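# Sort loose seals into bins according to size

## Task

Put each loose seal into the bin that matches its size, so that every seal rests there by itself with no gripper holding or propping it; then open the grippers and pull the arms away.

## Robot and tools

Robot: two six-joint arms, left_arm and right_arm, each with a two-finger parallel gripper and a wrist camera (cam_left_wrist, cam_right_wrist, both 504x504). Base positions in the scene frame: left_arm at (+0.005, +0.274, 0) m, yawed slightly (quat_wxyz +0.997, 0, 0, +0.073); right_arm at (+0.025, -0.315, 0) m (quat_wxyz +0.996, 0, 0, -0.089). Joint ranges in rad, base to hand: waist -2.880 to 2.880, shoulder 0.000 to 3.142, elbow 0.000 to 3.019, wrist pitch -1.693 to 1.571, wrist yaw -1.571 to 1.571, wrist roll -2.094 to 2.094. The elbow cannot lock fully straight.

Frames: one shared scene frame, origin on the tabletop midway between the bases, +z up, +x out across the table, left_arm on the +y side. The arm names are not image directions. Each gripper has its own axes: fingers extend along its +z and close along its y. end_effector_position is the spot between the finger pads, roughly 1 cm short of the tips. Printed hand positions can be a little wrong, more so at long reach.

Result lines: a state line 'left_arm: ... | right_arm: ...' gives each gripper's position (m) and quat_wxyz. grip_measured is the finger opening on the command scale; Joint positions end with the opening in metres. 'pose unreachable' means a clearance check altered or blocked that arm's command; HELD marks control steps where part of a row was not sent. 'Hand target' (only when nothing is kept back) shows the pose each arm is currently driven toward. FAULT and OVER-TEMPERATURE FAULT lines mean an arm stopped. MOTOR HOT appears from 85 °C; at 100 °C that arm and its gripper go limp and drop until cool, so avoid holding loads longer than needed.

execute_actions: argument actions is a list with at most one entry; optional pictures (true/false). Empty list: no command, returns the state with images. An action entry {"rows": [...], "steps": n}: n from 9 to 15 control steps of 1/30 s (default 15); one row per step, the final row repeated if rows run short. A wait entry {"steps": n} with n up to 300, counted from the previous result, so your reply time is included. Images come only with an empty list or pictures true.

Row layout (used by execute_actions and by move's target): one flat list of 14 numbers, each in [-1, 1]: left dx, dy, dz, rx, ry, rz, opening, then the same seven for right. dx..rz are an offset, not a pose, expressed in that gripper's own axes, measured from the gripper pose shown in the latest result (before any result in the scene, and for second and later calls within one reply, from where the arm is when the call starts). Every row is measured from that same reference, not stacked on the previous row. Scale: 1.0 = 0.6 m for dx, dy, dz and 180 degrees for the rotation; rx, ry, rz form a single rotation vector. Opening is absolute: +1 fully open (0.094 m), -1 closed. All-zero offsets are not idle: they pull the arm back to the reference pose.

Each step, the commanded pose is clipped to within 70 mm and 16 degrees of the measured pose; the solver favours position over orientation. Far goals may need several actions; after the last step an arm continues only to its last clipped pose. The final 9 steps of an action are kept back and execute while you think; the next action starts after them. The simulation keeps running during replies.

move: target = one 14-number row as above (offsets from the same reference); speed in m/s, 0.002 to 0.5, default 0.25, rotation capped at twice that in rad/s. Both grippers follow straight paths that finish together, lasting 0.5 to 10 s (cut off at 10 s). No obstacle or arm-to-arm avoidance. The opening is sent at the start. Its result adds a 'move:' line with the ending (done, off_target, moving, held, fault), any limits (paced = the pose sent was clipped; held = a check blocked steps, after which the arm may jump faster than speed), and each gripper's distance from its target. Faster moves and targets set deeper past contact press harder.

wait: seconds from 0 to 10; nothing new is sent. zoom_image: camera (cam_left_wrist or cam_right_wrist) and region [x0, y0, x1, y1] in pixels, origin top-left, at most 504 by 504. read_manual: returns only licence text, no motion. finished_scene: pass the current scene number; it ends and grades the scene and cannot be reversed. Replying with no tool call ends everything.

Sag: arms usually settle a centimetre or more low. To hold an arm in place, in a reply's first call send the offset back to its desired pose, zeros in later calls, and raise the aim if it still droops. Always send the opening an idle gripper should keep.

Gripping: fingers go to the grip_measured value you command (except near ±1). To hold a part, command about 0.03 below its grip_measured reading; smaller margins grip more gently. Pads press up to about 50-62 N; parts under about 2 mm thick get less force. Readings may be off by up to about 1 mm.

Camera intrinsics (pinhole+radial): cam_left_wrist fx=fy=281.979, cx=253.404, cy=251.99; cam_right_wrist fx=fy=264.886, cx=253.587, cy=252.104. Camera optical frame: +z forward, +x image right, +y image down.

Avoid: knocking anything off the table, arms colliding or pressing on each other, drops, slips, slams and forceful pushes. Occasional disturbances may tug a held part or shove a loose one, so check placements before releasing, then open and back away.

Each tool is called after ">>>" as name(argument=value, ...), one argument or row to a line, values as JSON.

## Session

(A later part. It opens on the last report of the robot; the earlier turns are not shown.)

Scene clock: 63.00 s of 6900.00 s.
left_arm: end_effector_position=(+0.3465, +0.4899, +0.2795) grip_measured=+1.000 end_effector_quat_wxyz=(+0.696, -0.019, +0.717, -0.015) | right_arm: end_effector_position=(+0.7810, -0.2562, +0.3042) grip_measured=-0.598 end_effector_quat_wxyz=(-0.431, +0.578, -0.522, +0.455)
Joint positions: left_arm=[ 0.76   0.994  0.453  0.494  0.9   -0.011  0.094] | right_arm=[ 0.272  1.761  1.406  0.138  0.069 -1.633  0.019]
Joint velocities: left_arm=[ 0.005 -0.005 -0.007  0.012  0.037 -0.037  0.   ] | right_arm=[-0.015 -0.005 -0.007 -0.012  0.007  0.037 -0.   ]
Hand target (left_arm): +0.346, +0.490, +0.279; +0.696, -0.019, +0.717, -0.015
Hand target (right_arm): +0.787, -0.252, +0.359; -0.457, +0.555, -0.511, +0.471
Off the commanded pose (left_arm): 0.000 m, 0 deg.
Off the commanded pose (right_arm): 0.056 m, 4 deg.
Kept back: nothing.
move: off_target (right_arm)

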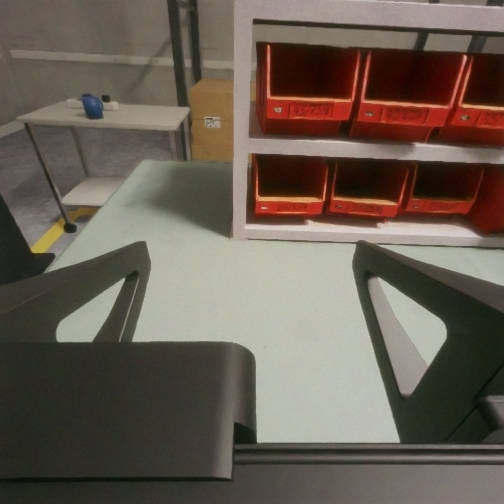

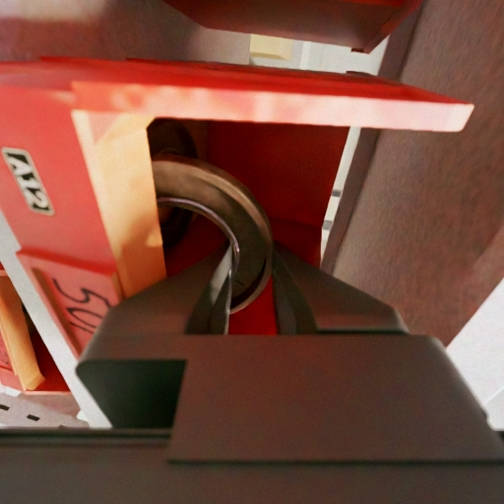

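>>> move(
  target=[0,0,0,0,0,0,1, 0,-0.085,-0.017,0.02,0,0,-0.2],
  speed=0.04,
)

>>> move(
  target=[0,0,0,0,0,0,1, 0,-0.09,-0.25,0.03,0,0,-0.2],
  speed=0.1,
)

Scene clock: 64.93 s of 6900.00 s.
left_arm: end_effector_position=(+0.3465, +0.4899, +0.2795) grip_measured=+1.000 end_effector_quat_wxyz=(+0.696, -0.019, +0.717, -0.015) | right_arm: end_effector_position=(+0.7780, -0.2563, +0.3114) grip_measured=-0.201 end_effector_quat_wxyz=(-0.433, +0.577, -0.523, +0.454)
Joint positions: left_arm=[ 0.76   0.994  0.453  0.494  0.9   -0.011  0.094] | right_arm=[ 0.272  1.747  1.407  0.125  0.068 -1.63   0.038]
Joint velocities: left_arm=[-0.024 -0.005  0.002  0.002  0.022  0.022  0.   ] | right_arm=[-0.005 -0.005 -0.007 -0.007  0.007 -0.022 -0.   ]
Hand target (left_arm): +0.346, +0.490, +0.279; +0.696, -0.019, +0.717, -0.015
Hand target (right_arm): +0.780, -0.252, +0.356; -0.450, +0.564, -0.508, +0.471
Off the commanded pose (left_arm): 0.000 m, 0 deg.
Off the commanded pose (right_arm): 0.045 m, 4 deg.
Kept back: nothing.
move: off_target (right_arm)

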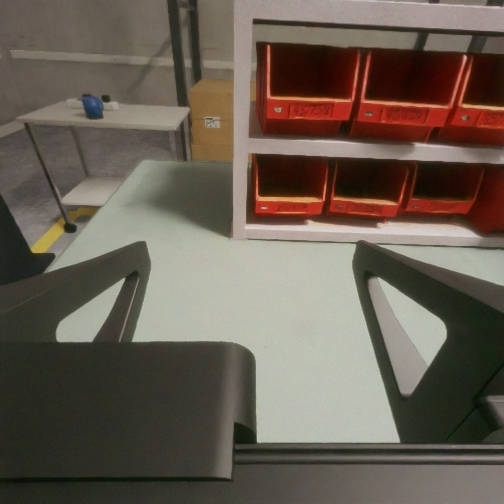

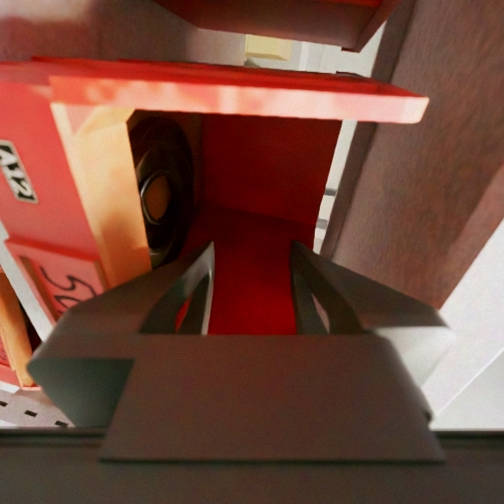

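Scene clock: 66.97 s of 6900.00 s.
left_arm: end_effector_position=(+0.3465, +0.4899, +0.2795) grip_measured=+1.000 end_effector_quat_wxyz=(+0.696, -0.019, +0.717, -0.015) | right_arm: end_effector_position=(+0.6479, -0.2606, +0.3994) grip_measured=-0.201 end_effector_quat_wxyz=(-0.461, +0.552, -0.502, +0.481)
Joint positions: left_arm=[ 0.76   0.994  0.453  0.494  0.9   -0.011  0.094] | right_arm=[ 0.289  1.361  1.129  0.12   0.085 -1.63   0.038]
Joint velocities: left_arm=[-0.005 -0.005 -0.012 -0.012 -0.007  0.007  0.   ] | right_arm=[-0.015 -0.015  0.002 -0.017  0.037 -0.037  0.   ]
Hand target (left_arm): +0.346, +0.490, +0.279; +0.696, -0.019, +0.717, -0.015
Hand target (right_arm): +0.643, -0.255, +0.397; -0.460, +0.556, -0.501, +0.478
Off the commanded pose (left_arm): 0.000 m, 0 deg.
Off the commanded pose (right_arm): 0.008 m, 1 deg.
Kept back: nothing.
move: done

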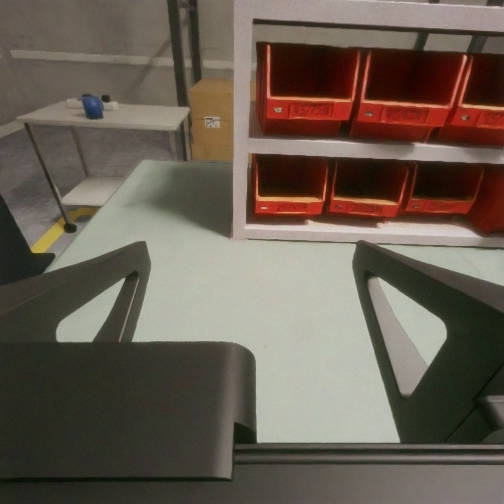

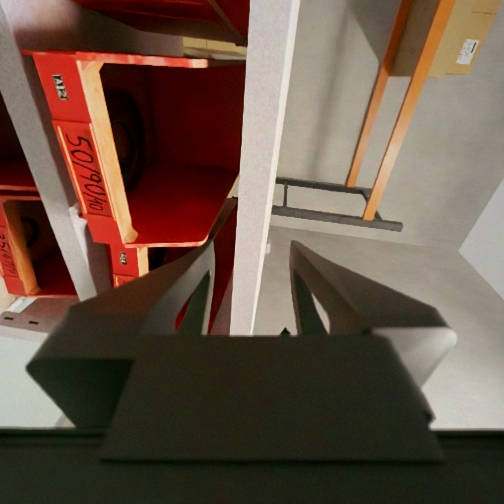

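>>> move(
  target=[0.242,-0.99,0.067,0.385,0.385,0.385,-0.4, 0.367,0.22,-0.476,0,0,0,1],
  speed=0.3,
)

Scene clock: 72.93 s of 6900.00 s.
left_arm: end_effector_position=(+0.3692, -0.0992, +0.1467) grip_measured=-0.397 end_effector_quat_wxyz=(-0.005, +0.701, +0.712, -0.017) | right_arm: end_effector_position=(+0.3601, -0.5005, +0.3221) grip_measured=+1.000 end_effector_quat_wxyz=(-0.464, +0.549, -0.503, +0.479)
Joint positions: left_arm=[-0.932  1.747  1.485 -1.319  0.034  0.769  0.028] | right_arm=[-0.679  0.806  0.549  0.086 -0.877 -1.763  0.094]
Joint velocities: left_arm=[-0.015 -0.005  0.002  0.012 -0.051 -0.022 -0.   ] | right_arm=[-0.015 -0.015 -0.012 -0.002 -0.081 -0.066  0.   ]
Hand target (left_arm): +0.378, -0.108, +0.156; +0.003, +0.705, +0.709, -0.016
Hand target (right_arm): +0.357, -0.499, +0.319; -0.460, +0.552, -0.501, +0.481
Off the commanded pose (left_arm): 0.025 m, 2 deg.
Off the commanded pose (right_arm): 0.008 m, 1 deg.
Kept back: nothing.
move: off_target (left_arm)

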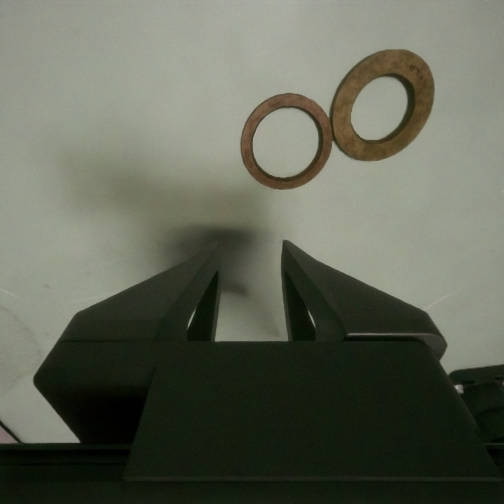

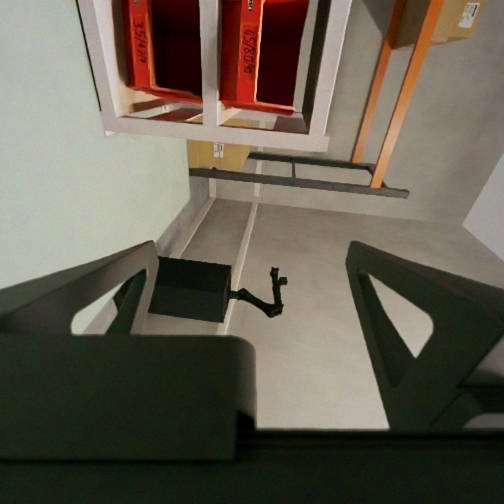

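>>> move(
  target=[-0.045,0.017,0.145,0,0,0,-0.4, 0,0,0,0,0,0,1],
  speed=0.15,
)

Scene clock: 75.30 s of 6900.00 s.
left_arm: end_effector_position=(+0.3765, -0.1235, +0.0676) grip_measured=-0.397 end_effector_quat_wxyz=(-0.005, +0.702, +0.712, -0.017) | right_arm: end_effector_position=(+0.3601, -0.5005, +0.3221) grip_measured=+1.000 end_effector_quat_wxyz=(-0.464, +0.549, -0.503, +0.480)
Joint positions: left_arm=[-0.954  1.872  1.443 -1.152  0.034  0.748  0.028] | right_arm=[-0.679  0.806  0.549  0.086 -0.877 -1.764  0.094]
Joint velocities: left_arm=[-0.005 -0.005  0.007  0.002 -0.007 -0.007 -0.   ] | right_arm=[ 0.005 -0.015  0.017  0.002 -0.022  0.022  0.   ]
Hand target (left_arm): +0.376, -0.129, +0.060; -0.005, +0.702, +0.712, -0.017
Hand target (right_arm): +0.360, -0.500, +0.322; -0.464, +0.549, -0.503, +0.479
Off the commanded pose (left_arm): 0.009 m, 0 deg.
Off the commanded pose (right_arm): 0.000 m, 0 deg.
Kept back: nothing.
move: done

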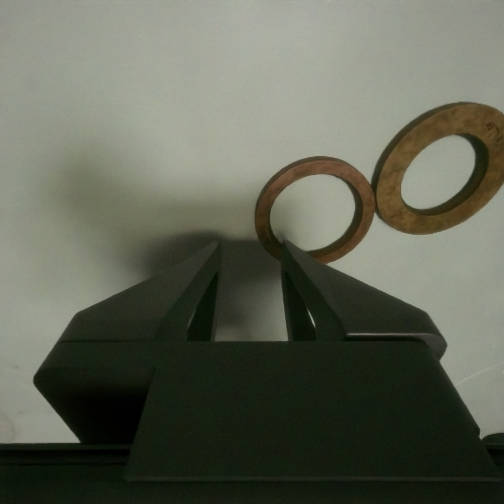

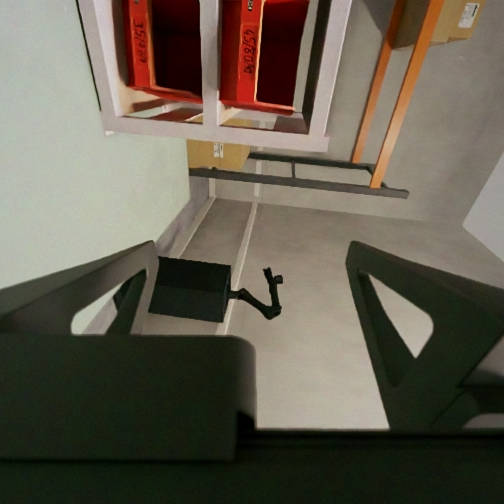

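>>> move(
  target=[0.008,-0.013,0.09,0,0,0,-0.4, 0,0,0,0,0,0,1],
  speed=0.06,
)

Scene clock: 77.30 s of 6900.00 s.
left_arm: end_effector_position=(+0.3698, -0.1166, +0.0280) grip_measured=-0.397 end_effector_quat_wxyz=(+0.002, +0.701, +0.713, -0.017) | right_arm: end_effector_position=(+0.3601, -0.5005, +0.3221) grip_measured=+1.000 end_effector_quat_wxyz=(-0.464, +0.549, -0.503, +0.480)
Joint positions: left_arm=[-0.954  1.889  1.353 -1.03   0.034  0.746  0.028] | right_arm=[-0.679  0.806  0.549  0.086 -0.877 -1.764  0.094]
Joint velocities: left_arm=[ 0.015 -0.015 -0.007 -0.007  0.007 -0.037 -0.001] | right_arm=[-0.015 -0.005 -0.017 -0.017  0.007  0.139  0.   ]
Hand target (left_arm): +0.366, -0.120, +0.014; -0.005, +0.702, +0.712, -0.017
Hand target (right_arm): +0.360, -0.500, +0.322; -0.464, +0.549, -0.503, +0.480
Off the commanded pose (left_arm): 0.015 m, 1 deg.
Off the commanded pose (right_arm): 0.000 m, 0 deg.
Kept back: nothing.
move: off_target (left_arm)

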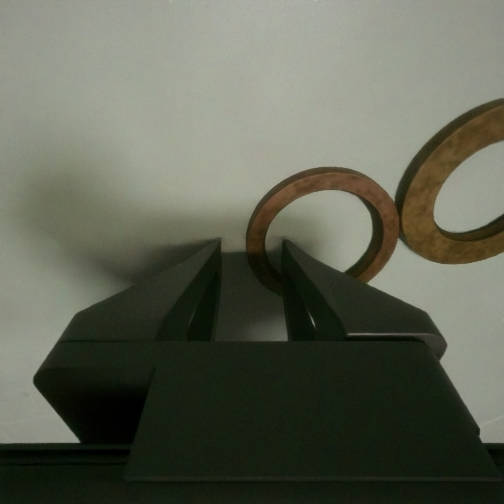

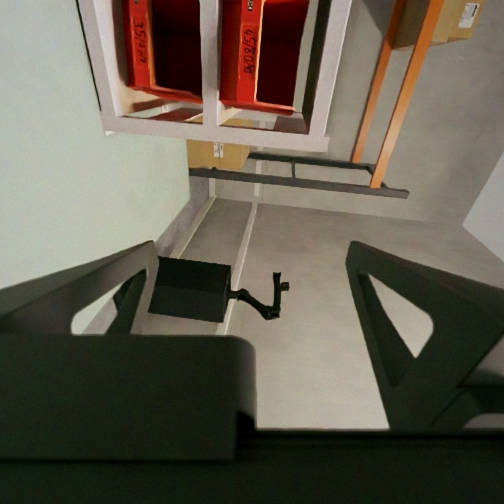

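>>> move(
  target=[-0.004,-0.003,0.032,0,0,0,-0.4, 0,0,0,0,0,0,1],
  speed=0.04,
)

Scene clock: 78.70 s of 6900.00 s.
left_arm: end_effector_position=(+0.3706, -0.1174, +0.0237) grip_measured=-0.397 end_effector_quat_wxyz=(+0.009, +0.701, +0.713, -0.017) | right_arm: end_effector_position=(+0.3601, -0.5005, +0.3221) grip_measured=+1.000 end_effector_quat_wxyz=(-0.464, +0.549, -0.503, +0.480)
Joint positions: left_arm=[-0.954  1.889  1.34  -1.001  0.034  0.746  0.028] | right_arm=[-0.679  0.806  0.549  0.086 -0.877 -1.764  0.094]
Joint velocities: left_arm=[-0.015  0.005 -0.012  0.002  0.051 -0.051  0.   ] | right_arm=[-0.005 -0.005  0.017 -0.017 -0.007 -0.11   0.   ]
Hand target (left_arm): +0.367, -0.119, +0.009; +0.002, +0.701, +0.713, -0.017
Hand target (right_arm): +0.360, -0.500, +0.322; -0.464, +0.549, -0.503, +0.480
Off the commanded pose (left_arm): 0.015 m, 1 deg.
Off the commanded pose (right_arm): 0.000 m, 0 deg.
Kept back: nothing.
move: off_target (left_arm)

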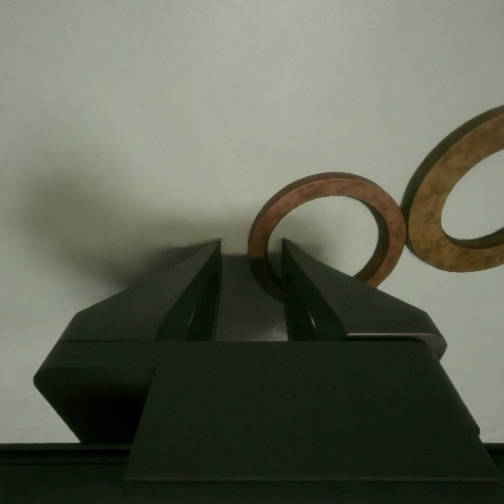

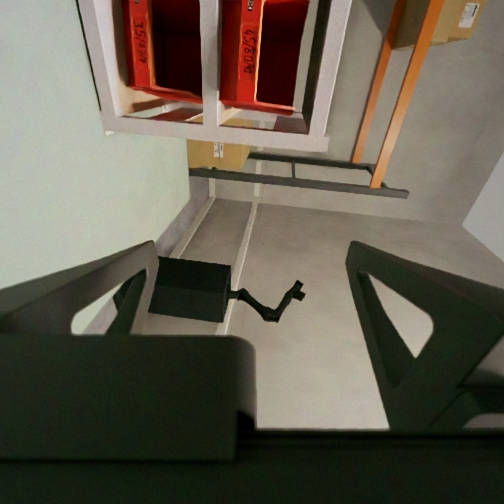

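>>> move(
  target=[-0.003,-0.008,0.04,0,0,0,-0.4, 0,0,0,0,0,0,1],
  speed=0.04,
)

Scene clock: 79.83 s of 6900.00 s.
left_arm: end_effector_position=(+0.3702, -0.1173, +0.0164) grip_measured=-0.397 end_effector_quat_wxyz=(+0.018, +0.700, +0.714, -0.018) | right_arm: end_effector_position=(+0.3601, -0.5005, +0.3221) grip_measured=+1.000 end_effector_quat_wxyz=(-0.464, +0.549, -0.503, +0.480)
Joint positions: left_arm=[-0.954  1.889  1.317 -0.961  0.034  0.742  0.028] | right_arm=[-0.679  0.806  0.549  0.086 -0.877 -1.764  0.094]
Joint velocities: left_arm=[-0.005 -0.005 -0.017  0.012 -0.037  0.066  0.   ] | right_arm=[-0.024  0.005 -0.002  0.007 -0.037  0.022  0.   ]
Hand target (left_arm): +0.365, -0.120, +0.000; +0.009, +0.701, +0.713, -0.017
Hand target (right_arm): +0.360, -0.500, +0.322; -0.464, +0.549, -0.503, +0.480
Off the commanded pose (left_arm): 0.017 m, 1 deg.
Off the commanded pose (right_arm): 0.000 m, 0 deg.
Kept back: nothing.
move: off_target (left_arm)

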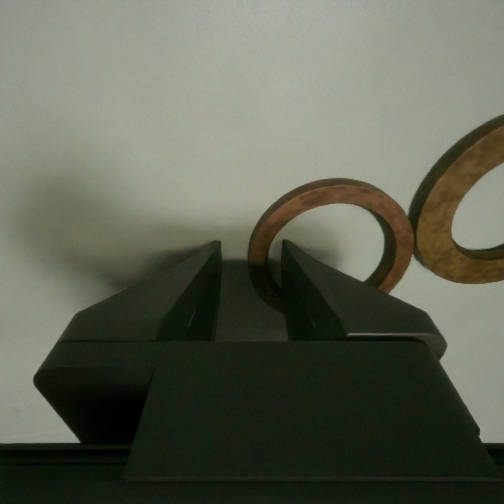

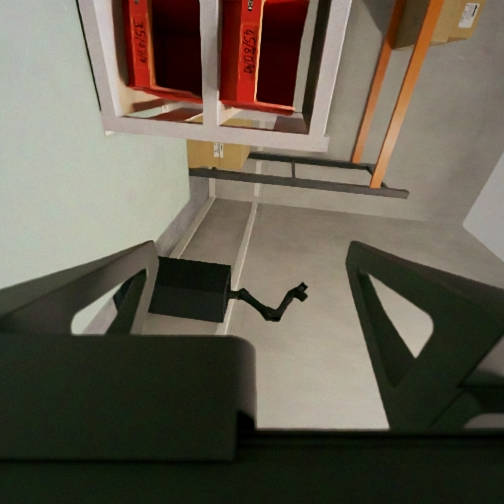

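z=0.016. Close.

>>> move(
  target=[0,0,0.015,0,0,0,-0.86, 0,0,0,0,0,0,1],
  speed=0.04,
)

Scene clock: 80.80 s of 6900.00 s.
left_arm: end_effector_position=(+0.3703, -0.1174, +0.0160) grip_measured=-0.830 end_effector_quat_wxyz=(+0.019, +0.700, +0.714, -0.018) | right_arm: end_effector_position=(+0.3601, -0.5005, +0.3221) grip_measured=+1.000 end_effector_quat_wxyz=(-0.464, +0.549, -0.503, +0.480)
Joint positions: left_arm=[-0.954  1.889  1.316 -0.958  0.034  0.742  0.008] | right_arm=[-0.679  0.806  0.549  0.086 -0.877 -1.764  0.094]
Joint velocities: left_arm=[-0.005 -0.005 -0.007  0.002 -0.022 -0.066  0.001] | right_arm=[-0.015 -0.015 -0.027 -0.007 -0.022 -0.081  0.   ]
Hand target (left_arm): +0.370, -0.118, +0.008; +0.018, +0.700, +0.714, -0.018
Hand target (right_arm): +0.360, -0.500, +0.322; -0.464, +0.549, -0.503, +0.480
Off the commanded pose (left_arm): 0.009 m, 0 deg.
Off the commanded pose (right_arm): 0.000 m, 0 deg.
Kept back: nothing.
move: done

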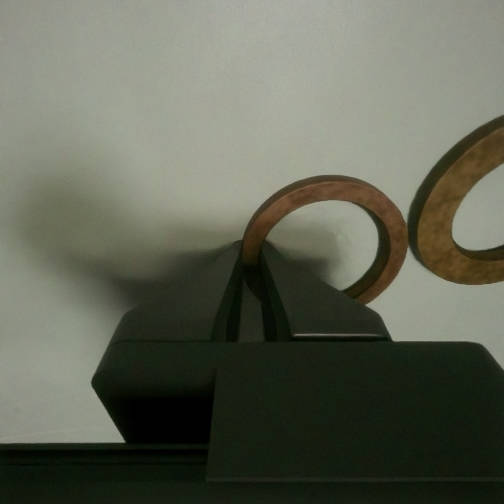

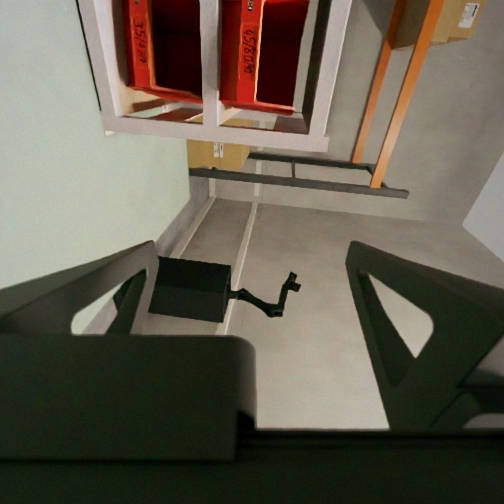

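>>> move(
  target=[0,0,-0.15,0,0,0,-0.86, 0,0,0,0,0,0,1],
  speed=0.15,
)

Scene clock: 82.07 s of 6900.00 s.
left_arm: end_effector_position=(+0.3597, -0.1063, +0.0876) grip_measured=-0.830 end_effector_quat_wxyz=(+0.002, +0.700, +0.714, -0.017) | right_arm: end_effector_position=(+0.3601, -0.5005, +0.3221) grip_measured=+1.000 end_effector_quat_wxyz=(-0.464, +0.549, -0.503, +0.480)
Joint positions: left_arm=[-0.954  1.785  1.373 -1.154  0.034  0.743  0.008] | right_arm=[-0.679  0.806  0.549  0.086 -0.877 -1.764  0.094]
Joint velocities: left_arm=[-0.005 -0.005  0.002 -0.002 -0.022 -0.022  0.   ] | right_arm=[ 0.005 -0.005 -0.017 -0.007  0.007 -0.022  0.   ]
Hand target (left_arm): +0.371, -0.111, +0.106; +0.019, +0.700, +0.714, -0.017
Hand target (right_arm): +0.360, -0.500, +0.322; -0.464, +0.549, -0.503, +0.480
Off the commanded pose (left_arm): 0.022 m, 2 deg.
Off the commanded pose (right_arm): 0.000 m, 0 deg.
Kept back: nothing.
move: off_target (left_arm)

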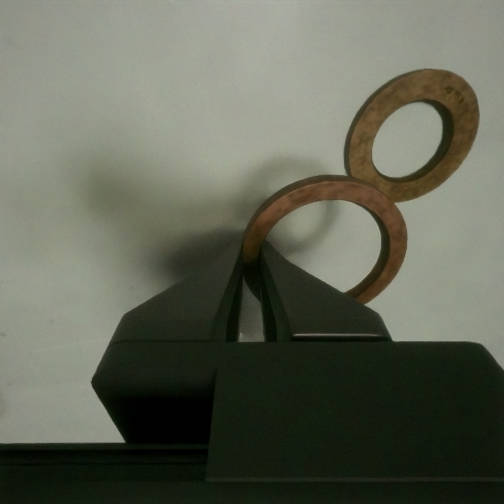

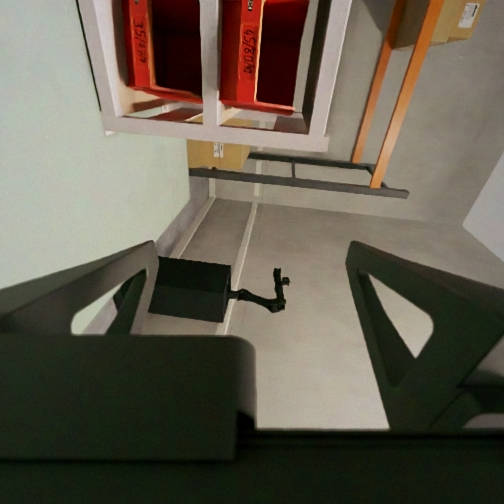

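>>> move(
  target=[0.29,0.5,-0.57,-0.68,0,0,-0.86, 0,0,0,0,0,0,1],
  speed=0.25,
)

Scene clock: 87.37 s of 6900.00 s.
left_arm: end_effector_position=(+0.6586, +0.0825, +0.3989) grip_measured=-0.830 end_effector_quat_wxyz=(+0.613, +0.348, +0.380, +0.598) | right_arm: end_effector_position=(+0.3601, -0.5005, +0.3221) grip_measured=+1.000 end_effector_quat_wxyz=(-0.464, +0.549, -0.503, +0.480)
Joint positions: left_arm=[-0.518  1.747  1.165  1.104 -0.354  1.712  0.008] | right_arm=[-0.679  0.806  0.549  0.086 -0.877 -1.764  0.094]
Joint velocities: left_arm=[ 0.005 -0.005 -0.012  0.007  0.007  0.066 -0.001] | right_arm=[ 0.005 -0.015 -0.022 -0.007  0.037 -0.037  0.   ]
Hand target (left_arm): +0.667, +0.082, +0.413; +0.621, +0.332, +0.370, +0.606
Hand target (right_arm): +0.360, -0.500, +0.322; -0.464, +0.549, -0.503, +0.480
Off the commanded pose (left_arm): 0.020 m, 4 deg.
Off the commanded pose (right_arm): 0.000 m, 0 deg.
Kept back: nothing.
move: off_target (left_arm)

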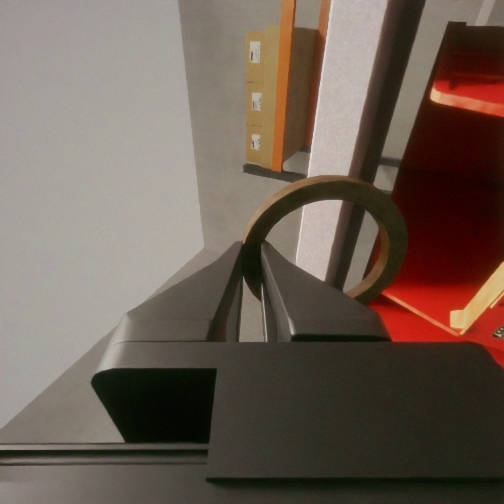

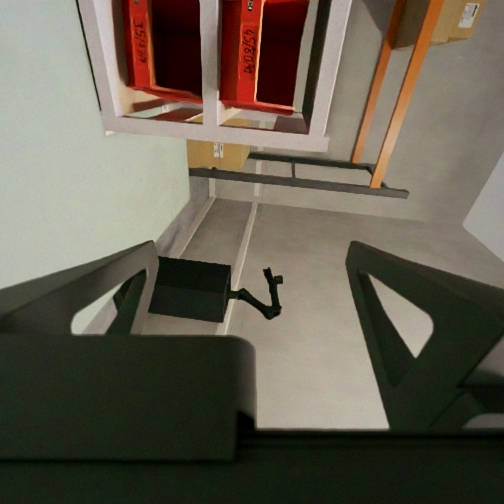

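>>> move(
  target=[-0.034,-0.062,0.091,-0.02,0,0,-0.86, 0,0,0,0,0,0,1],
  speed=0.08,
)

Scene clock: 89.37 s of 6900.00 s.
left_arm: end_effector_position=(+0.7139, +0.0589, +0.3827) grip_measured=-0.830 end_effector_quat_wxyz=(+0.619, +0.345, +0.369, +0.601) | right_arm: end_effector_position=(+0.3601, -0.5005, +0.3221) grip_measured=+1.000 end_effector_quat_wxyz=(-0.464, +0.549, -0.503, +0.480)
Joint positions: left_arm=[-0.517  1.914  1.351  1.107 -0.337  1.72   0.008] | right_arm=[-0.679  0.806  0.549  0.086 -0.877 -1.764  0.094]
Joint velocities: left_arm=[ 0.015 -0.024  0.007 -0.007 -0.037  0.022  0.   ] | right_arm=[-0.015 -0.015  0.007 -0.012 -0.022 -0.081  0.   ]
Hand target (left_arm): +0.723, +0.062, +0.392; +0.624, +0.330, +0.361, +0.609
Hand target (right_arm): +0.360, -0.500, +0.322; -0.464, +0.549, -0.503, +0.480
Off the commanded pose (left_arm): 0.015 m, 2 deg.
Off the commanded pose (right_arm): 0.000 m, 0 deg.
Kept back: nothing.
move: off_target (left_arm)

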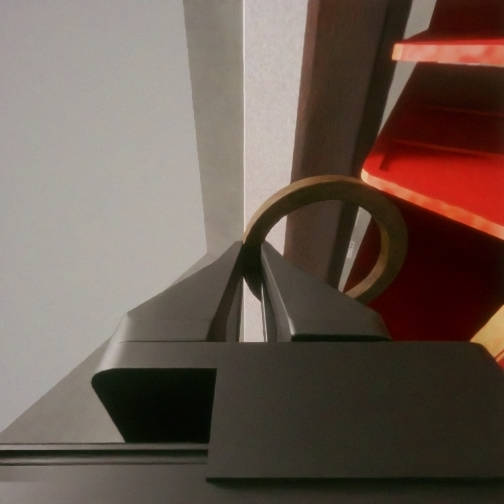

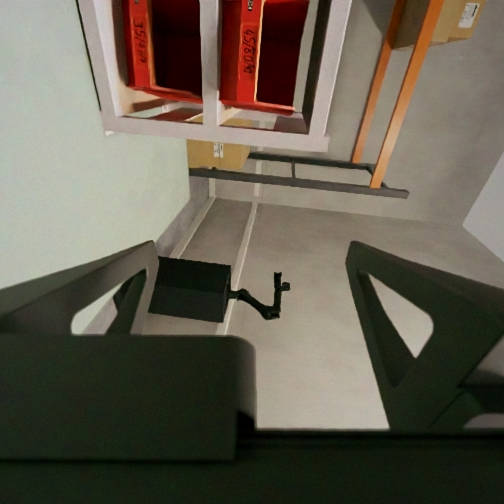

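>>> move(
  target=[0.057,0,0.01,-0.01,0,0,-0.86, 0,0,0,0,0,0,1],
  speed=0.06,
)

Scene clock: 92.37 s of 6900.00 s.
left_arm: end_effector_position=(+0.7218, +0.0898, +0.3812) grip_measured=-0.830 end_effector_quat_wxyz=(+0.619, +0.345, +0.362, +0.606) | right_arm: end_effector_position=(+0.3601, -0.5005, +0.3221) grip_measured=+1.000 end_effector_quat_wxyz=(-0.464, +0.549, -0.503, +0.480)
Joint positions: left_arm=[-0.462  1.914  1.34   1.121 -0.285  1.706  0.008] | right_arm=[-0.679  0.806  0.549  0.086 -0.877 -1.764  0.094]
Joint velocities: left_arm=[ 0.015 -0.005  0.002 -0.012 -0.022 -0.007 -0.   ] | right_arm=[ 0.005 -0.015  0.002  0.002  0.007  0.022  0.   ]
Hand target (left_arm): +0.719, +0.093, +0.385; +0.625, +0.336, +0.359, +0.606
Hand target (right_arm): +0.360, -0.500, +0.322; -0.464, +0.549, -0.503, +0.480
Off the commanded pose (left_arm): 0.005 m, 1 deg.
Off the commanded pose (right_arm): 0.000 m, 0 deg.
Kept back: nothing.
move: done

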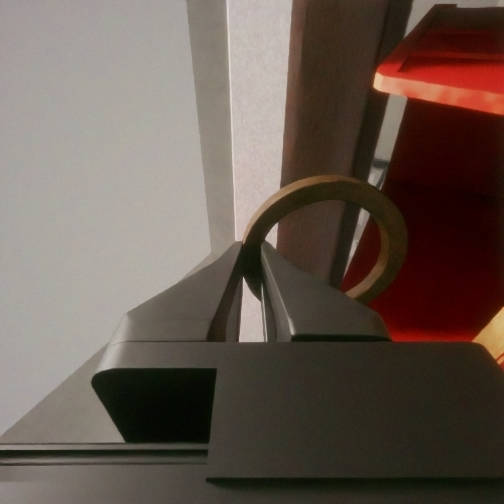

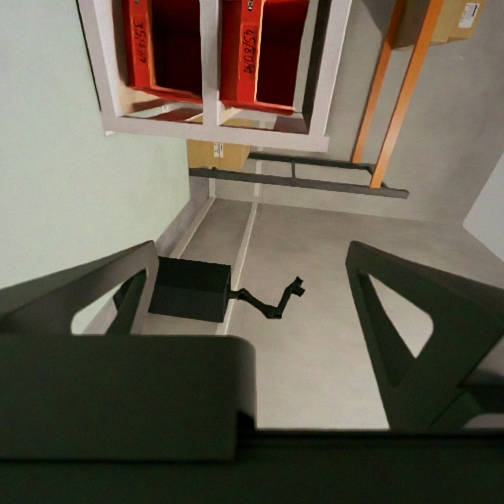

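>>> move(
  target=[0,-0.07,0.02,-0.01,0,0,-0.86, 0,0,0,0,0,0,1],
  speed=0.05,
)

Scene clock: 93.90 s of 6900.00 s.
left_arm: end_effector_position=(+0.7434, +0.0857, +0.3427) grip_measured=-0.830 end_effector_quat_wxyz=(+0.617, +0.352, +0.361, +0.604) | right_arm: end_effector_position=(+0.3601, -0.5005, +0.3221) grip_measured=+1.000 end_effector_quat_wxyz=(-0.464, +0.549, -0.503, +0.480)
Joint positions: left_arm=[-0.455  2.01   1.384  1.161 -0.269  1.705  0.008] | right_arm=[-0.679  0.806  0.549  0.086 -0.877 -1.764  0.094]
Joint velocities: left_arm=[ 0.005 -0.015  0.012  0.012 -0.022  0.007  0.   ] | right_arm=[-0.015 -0.005 -0.022 -0.017  0.022  0.081  0.   ]
Hand target (left_arm): +0.752, +0.089, +0.351; +0.624, +0.336, +0.353, +0.611
Hand target (right_arm): +0.360, -0.500, +0.322; -0.464, +0.549, -0.503, +0.480
Off the commanded pose (left_arm): 0.013 m, 2 deg.
Off the commanded pose (right_arm): 0.000 m, 0 deg.
Kept back: nothing.
move: off_target (left_arm)

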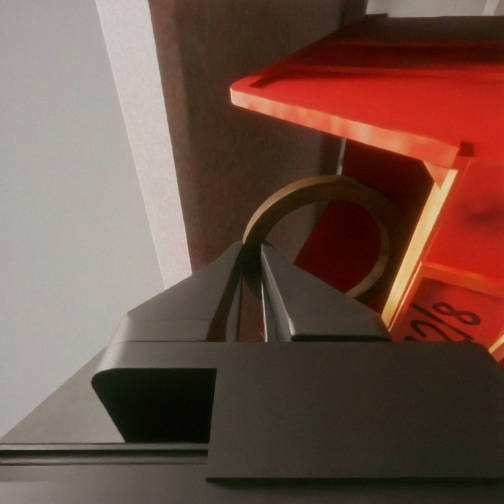

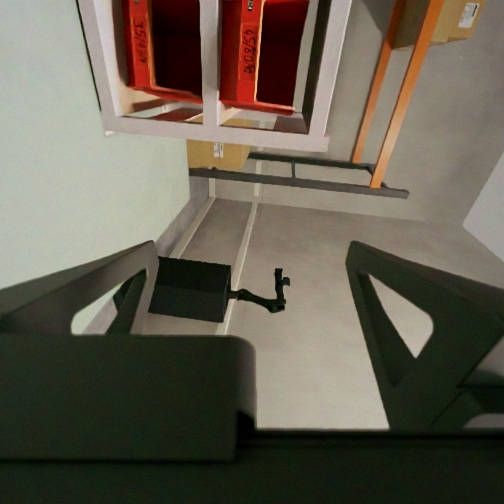

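>>> move(
  target=[0.01,-0.005,0.083,0.2,0,0,-0.86, 0,0,0,0,0,0,1],
  speed=0.04,
)

Scene clock: 102.37 s of 6900.00 s.
left_arm: end_effector_position=(+0.7823, +0.0846, +0.3116) grip_measured=-0.830 end_effector_quat_wxyz=(+0.451, +0.548, +0.537, +0.456) | right_arm: end_effector_position=(+0.3601, -0.5005, +0.3221) grip_measured=+1.000 end_effector_quat_wxyz=(-0.464, +0.549, -0.503, +0.480)
Joint positions: left_arm=[-0.446  1.873  1.566  0.121 -0.29   1.534  0.008] | right_arm=[-0.679  0.806  0.549  0.086 -0.877 -1.764  0.094]
Joint velocities: left_arm=[-0.024  0.005  0.002 -0.012 -0.007 -0.037  0.   ] | right_arm=[ 0.005  0.005 -0.022  0.007 -0.066  0.007  0.   ]
Hand target (left_arm): +0.785, +0.092, +0.365; +0.475, +0.524, +0.530, +0.468
Hand target (right_arm): +0.360, -0.500, +0.322; -0.464, +0.549, -0.503, +0.480
Off the commanded pose (left_arm): 0.054 m, 4 deg.
Off the commanded pose (right_arm): 0.000 m, 0 deg.
Kept back: nothing.
move: off_target (left_arm)

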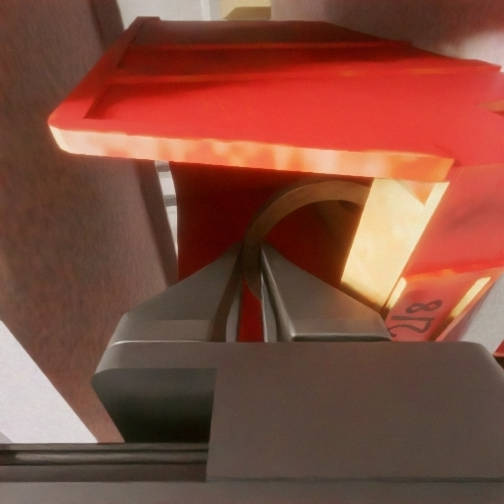

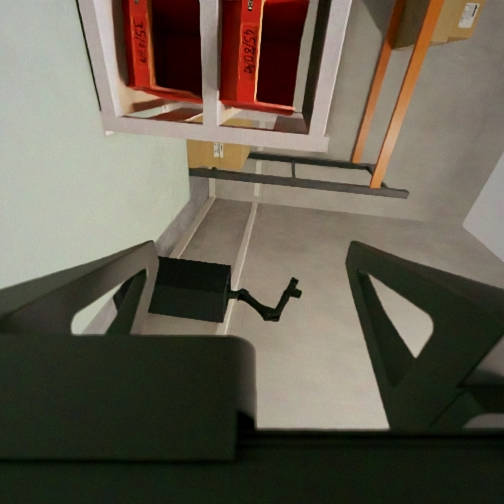

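>>> move(
  target=[0,0.085,-0.015,-0.02,0,0,-0.42, 0,0,0,0,0,0,1],
  speed=0.04,
)

>>> move(
  target=[0.01,0.06,-0.25,-0.02,0,0,-0.42, 0,0,0,0,0,0,1],
  speed=0.1,
)

Scene clock: 104.23 s of 6900.00 s.
left_arm: end_effector_position=(+0.7816, +0.0850, +0.3144) grip_measured=-0.423 end_effector_quat_wxyz=(+0.449, +0.550, +0.534, +0.459) | right_arm: end_effector_position=(+0.3601, -0.5005, +0.3221) grip_measured=+1.000 end_effector_quat_wxyz=(-0.464, +0.549, -0.503, +0.480)
Joint positions: left_arm=[-0.446  1.87   1.566  0.121 -0.292  1.543  0.027] | right_arm=[-0.679  0.806  0.549  0.086 -0.877 -1.764  0.094]
Joint velocities: left_arm=[-0.024 -0.005 -0.007  0.002 -0.066 -0.066 -0.001] | right_arm=[ 0.005  0.005 -0.032 -0.002 -0.007  0.037  0.   ]
Hand target (left_arm): +0.780, +0.084, +0.363; +0.468, +0.534, +0.522, +0.472
Hand target (right_arm): +0.360, -0.500, +0.322; -0.464, +0.549, -0.503, +0.480
Off the commanded pose (left_arm): 0.049 m, 3 deg.
Off the commanded pose (right_arm): 0.000 m, 0 deg.
Kept back: nothing.
move: off_target (left_arm)

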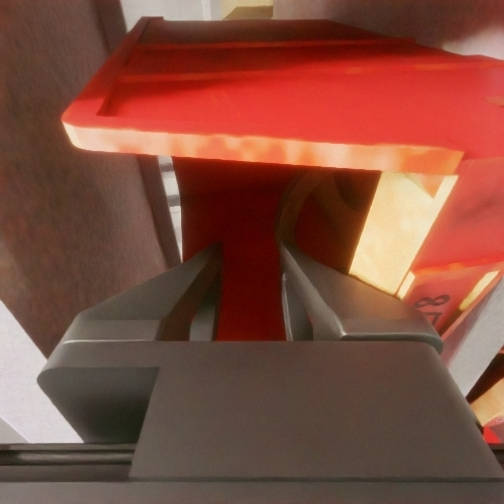

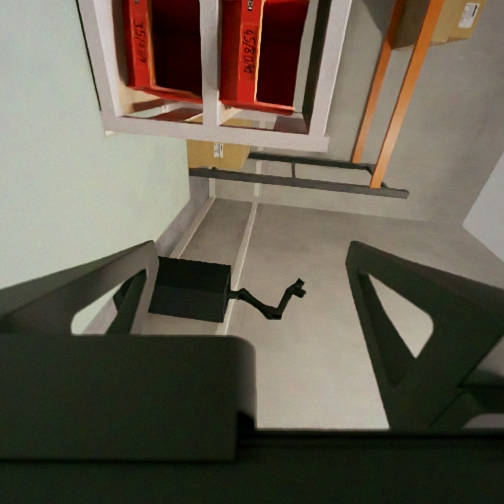

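Scene clock: 106.20 s of 6900.00 s.
left_arm: end_effector_position=(+0.6452, +0.0961, +0.3621) grip_measured=-0.423 end_effector_quat_wxyz=(+0.455, +0.542, +0.528, +0.469) | right_arm: end_effector_position=(+0.3601, -0.5005, +0.3221) grip_measured=+1.000 end_effector_quat_wxyz=(-0.464, +0.549, -0.503, +0.480)
Joint positions: left_arm=[-0.507  1.505  1.201  0.148 -0.359  1.544  0.027] | right_arm=[-0.679  0.806  0.549  0.086 -0.877 -1.764  0.094]
Joint velocities: left_arm=[-0.005 -0.005 -0.002 -0.017 -0.007  0.022 -0.001] | right_arm=[-0.015 -0.005 -0.002 -0.007 -0.007  0.022  0.   ]
Hand target (left_arm): +0.640, +0.093, +0.376; +0.467, +0.536, +0.519, +0.475
Hand target (right_arm): +0.360, -0.500, +0.322; -0.464, +0.549, -0.503, +0.480
Off the commanded pose (left_arm): 0.016 m, 2 deg.
Off the commanded pose (right_arm): 0.000 m, 0 deg.
Kept back: nothing.
move: off_target (left_arm)

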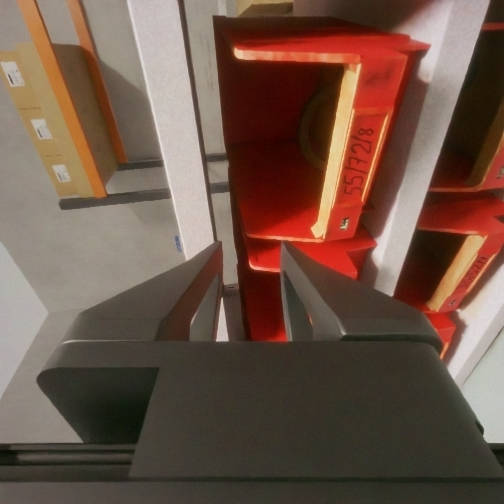

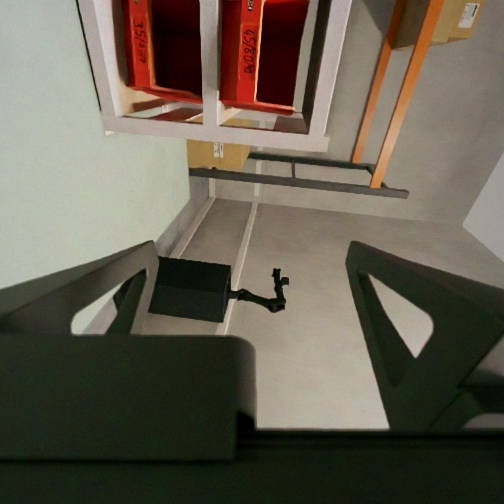

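>>> move(
  target=[-0.42,-0.498,-0.507,0.453,0,0,-0.25, 0,0,0,0,0,0,1],
  speed=0.3,
)

Scene clock: 109.77 s of 6900.00 s.
left_arm: end_effector_position=(+0.2912, -0.1271, +0.0945) grip_measured=-0.253 end_effector_quat_wxyz=(-0.019, +0.711, +0.703, +0.023) | right_arm: end_effector_position=(+0.3601, -0.5005, +0.3221) grip_measured=+1.000 end_effector_quat_wxyz=(-0.464, +0.549, -0.503, +0.480)
Joint positions: left_arm=[-1.11   1.742  1.333 -1.206 -0.04   0.617  0.035] | right_arm=[-0.679  0.806  0.549  0.086 -0.877 -1.764  0.094]
Joint velocities: left_arm=[ 0.005 -0.005 -0.017 -0.042  0.007  0.022  0.   ] | right_arm=[-0.015 -0.005 -0.007 -0.022 -0.007  0.022  0.   ]
Hand target (left_arm): +0.298, -0.139, +0.101; -0.012, +0.709, +0.705, +0.022
Hand target (right_arm): +0.360, -0.500, +0.322; -0.464, +0.549, -0.503, +0.480
Off the commanded pose (left_arm): 0.024 m, 2 deg.
Off the commanded pose (right_arm): 0.000 m, 0 deg.
Kept back: nothing.
move: off_target (left_arm)

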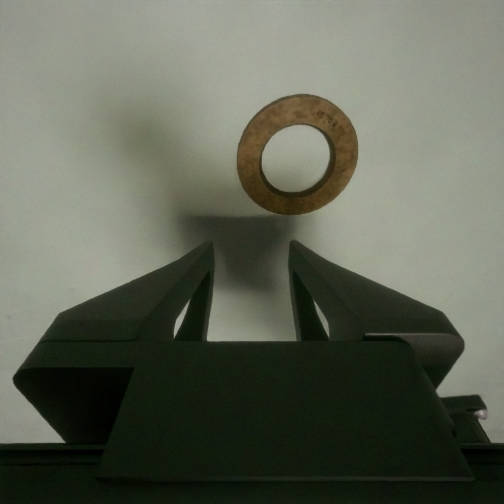

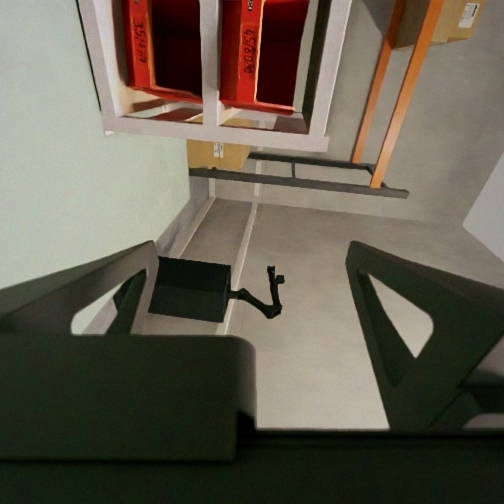

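>>> move(
  target=[-0.04,0.01,0.095,0,-0.02,0,-0.25, 0,0,0,0,0,0,1],
  speed=0.1,
)

Scene clock: 111.63 s of 6900.00 s.
left_arm: end_effector_position=(+0.2966, -0.1455, +0.0458) grip_measured=-0.253 end_effector_quat_wxyz=(+0.006, +0.711, +0.704, +0.001) | right_arm: end_effector_position=(+0.3601, -0.5005, +0.3221) grip_measured=+1.000 end_effector_quat_wxyz=(-0.464, +0.549, -0.503, +0.480)
Joint positions: left_arm=[-1.11   1.809  1.287 -1.037 -0.005  0.616  0.035] | right_arm=[-0.679  0.806  0.549  0.086 -0.877 -1.764  0.094]
Joint velocities: left_arm=[ 0.005 -0.005  0.002 -0.012  0.051 -0.066  0.   ] | right_arm=[ 0.005 -0.005 -0.002  0.007 -0.066  0.007  0.   ]
Hand target (left_arm): +0.296, -0.148, +0.036; +0.003, +0.711, +0.703, +0.001
Hand target (right_arm): +0.360, -0.500, +0.322; -0.464, +0.549, -0.503, +0.480
Off the commanded pose (left_arm): 0.010 m, 0 deg.
Off the commanded pose (right_arm): 0.000 m, 0 deg.
Kept back: nothing.
move: done

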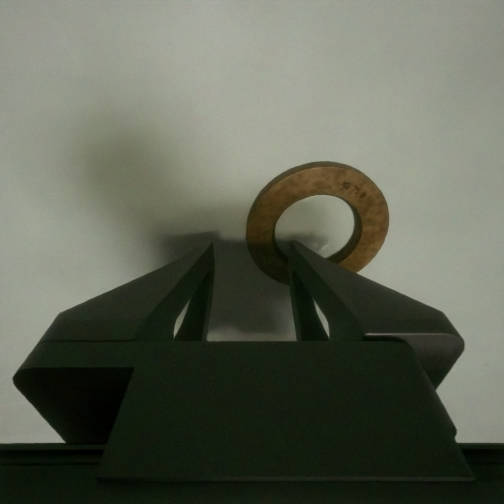

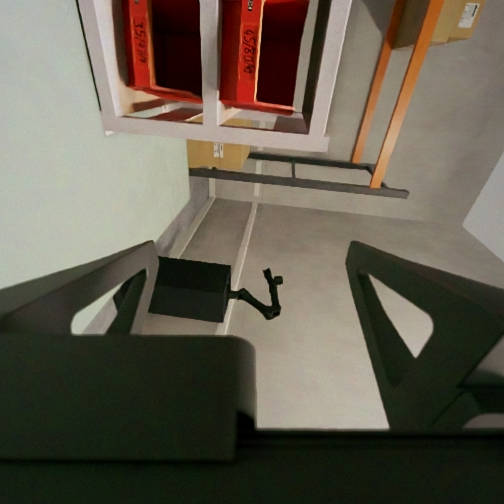

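>>> move(
  target=[0,-0.011,0.068,0,0,0,-0.25, 0,0,0,0,0,0,1],
  speed=0.05,
)

Scene clock: 113.23 s of 6900.00 s.
left_arm: end_effector_position=(+0.2938, -0.1428, +0.0177) grip_measured=-0.253 end_effector_quat_wxyz=(+0.012, +0.710, +0.704, +0.000) | right_arm: end_effector_position=(+0.3601, -0.5005, +0.3221) grip_measured=+1.000 end_effector_quat_wxyz=(-0.464, +0.549, -0.503, +0.480)
Joint positions: left_arm=[-1.112  1.834  1.236 -0.95  -0.005  0.612  0.035] | right_arm=[-0.679  0.806  0.549  0.086 -0.877 -1.764  0.094]
Joint velocities: left_arm=[-0.015  0.005 -0.007 -0.032 -0.007  0.051 -0.   ] | right_arm=[-0.015  0.005  0.012 -0.022  0.051 -0.037  0.   ]
Hand target (left_arm): +0.290, -0.146, +0.005; +0.006, +0.711, +0.703, +0.001
Hand target (right_arm): +0.360, -0.500, +0.322; -0.464, +0.549, -0.503, +0.480
Off the commanded pose (left_arm): 0.013 m, 1 deg.
Off the commanded pose (right_arm): 0.000 m, 0 deg.
Kept back: nothing.
move: off_target (left_arm)

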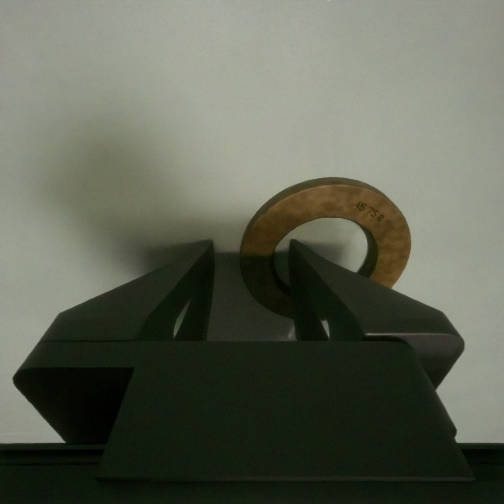

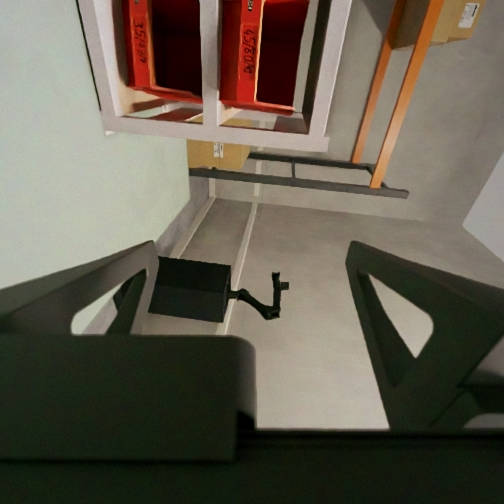

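>>> move(
  target=[0,0,0.025,0,0,0,-0.25, 0,0,0,0,0,0,1],
  speed=0.03,
)

>>> move(
  target=[0,0,0.015,0,0,0,-0.71, 0,0,0,0,0,0,1],
  speed=0.03,
)

Scene clock: 114.30 s of 6900.00 s.
left_arm: end_effector_position=(+0.2942, -0.1434, +0.0153) grip_measured=-0.253 end_effector_quat_wxyz=(+0.016, +0.710, +0.704, -0.001) | right_arm: end_effector_position=(+0.3601, -0.5005, +0.3221) grip_measured=+1.000 end_effector_quat_wxyz=(-0.464, +0.549, -0.503, +0.480)
Joint positions: left_arm=[-1.112  1.834  1.228 -0.933 -0.005  0.612  0.035] | right_arm=[-0.679  0.806  0.549  0.086 -0.877 -1.764  0.094]
Joint velocities: left_arm=[-0.005  0.005 -0.017 -0.002 -0.022 -0.081  0.001] | right_arm=[-0.015 -0.005 -0.022 -0.017  0.051 -0.037  0.   ]
Hand target (left_arm): +0.294, -0.143, +0.003; +0.011, +0.710, +0.704, +0.000
Hand target (right_arm): +0.360, -0.500, +0.322; -0.464, +0.549, -0.503, +0.480
Off the commanded pose (left_arm): 0.013 m, 1 deg.
Off the commanded pose (right_arm): 0.000 m, 0 deg.
Kept back: nothing.
move: off_target (left_arm)

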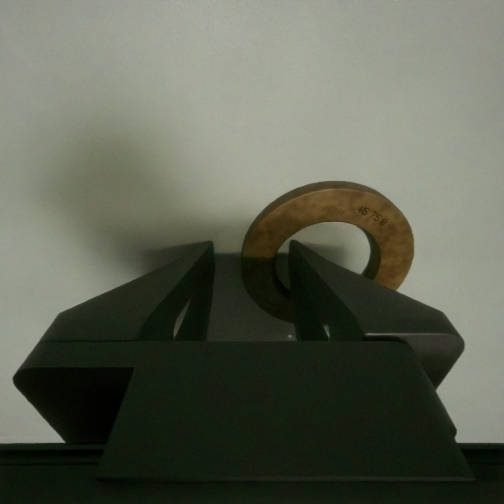

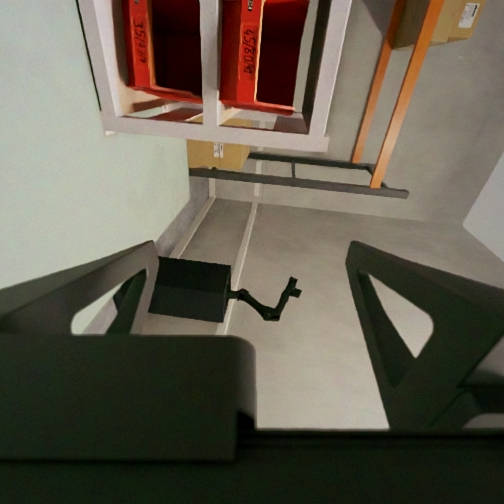

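Scene clock: 115.00 s of 6900.00 s.
left_arm: end_effector_position=(+0.2941, -0.1435, +0.0151) grip_measured=-0.686 end_effector_quat_wxyz=(+0.017, +0.710, +0.704, -0.001) | right_arm: end_effector_position=(+0.3601, -0.5005, +0.3221) grip_measured=+1.000 end_effector_quat_wxyz=(-0.464, +0.549, -0.503, +0.480)
Joint positions: left_arm=[-1.112  1.834  1.227 -0.932 -0.004  0.612  0.015] | right_arm=[-0.679  0.806  0.549  0.086 -0.877 -1.764  0.094]
Joint velocities: left_arm=[-0.015 -0.005  0.002  0.002 -0.007  0.007  0.   ] | right_arm=[-0.005  0.005  0.012  0.002 -0.007  0.022  0.   ]
Hand target (left_arm): +0.294, -0.144, +0.006; +0.016, +0.710, +0.704, -0.000
Hand target (right_arm): +0.360, -0.500, +0.322; -0.464, +0.549, -0.503, +0.480
Off the commanded pose (left_arm): 0.009 m, 0 deg.
Off the commanded pose (right_arm): 0.000 m, 0 deg.
Kept back: nothing.
move: done

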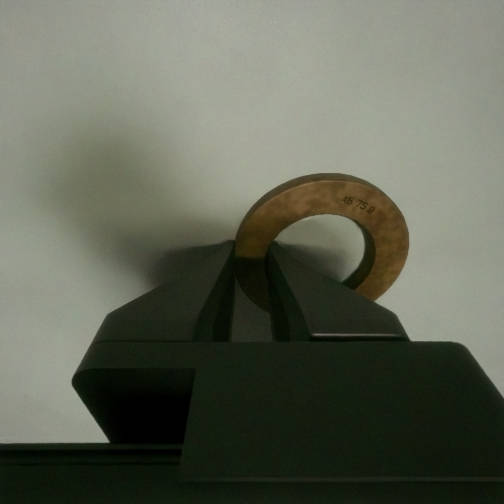

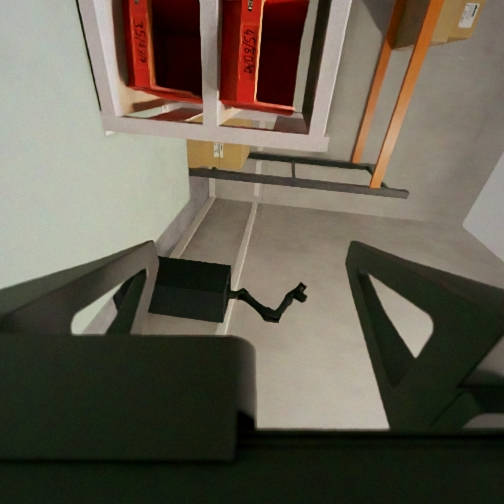

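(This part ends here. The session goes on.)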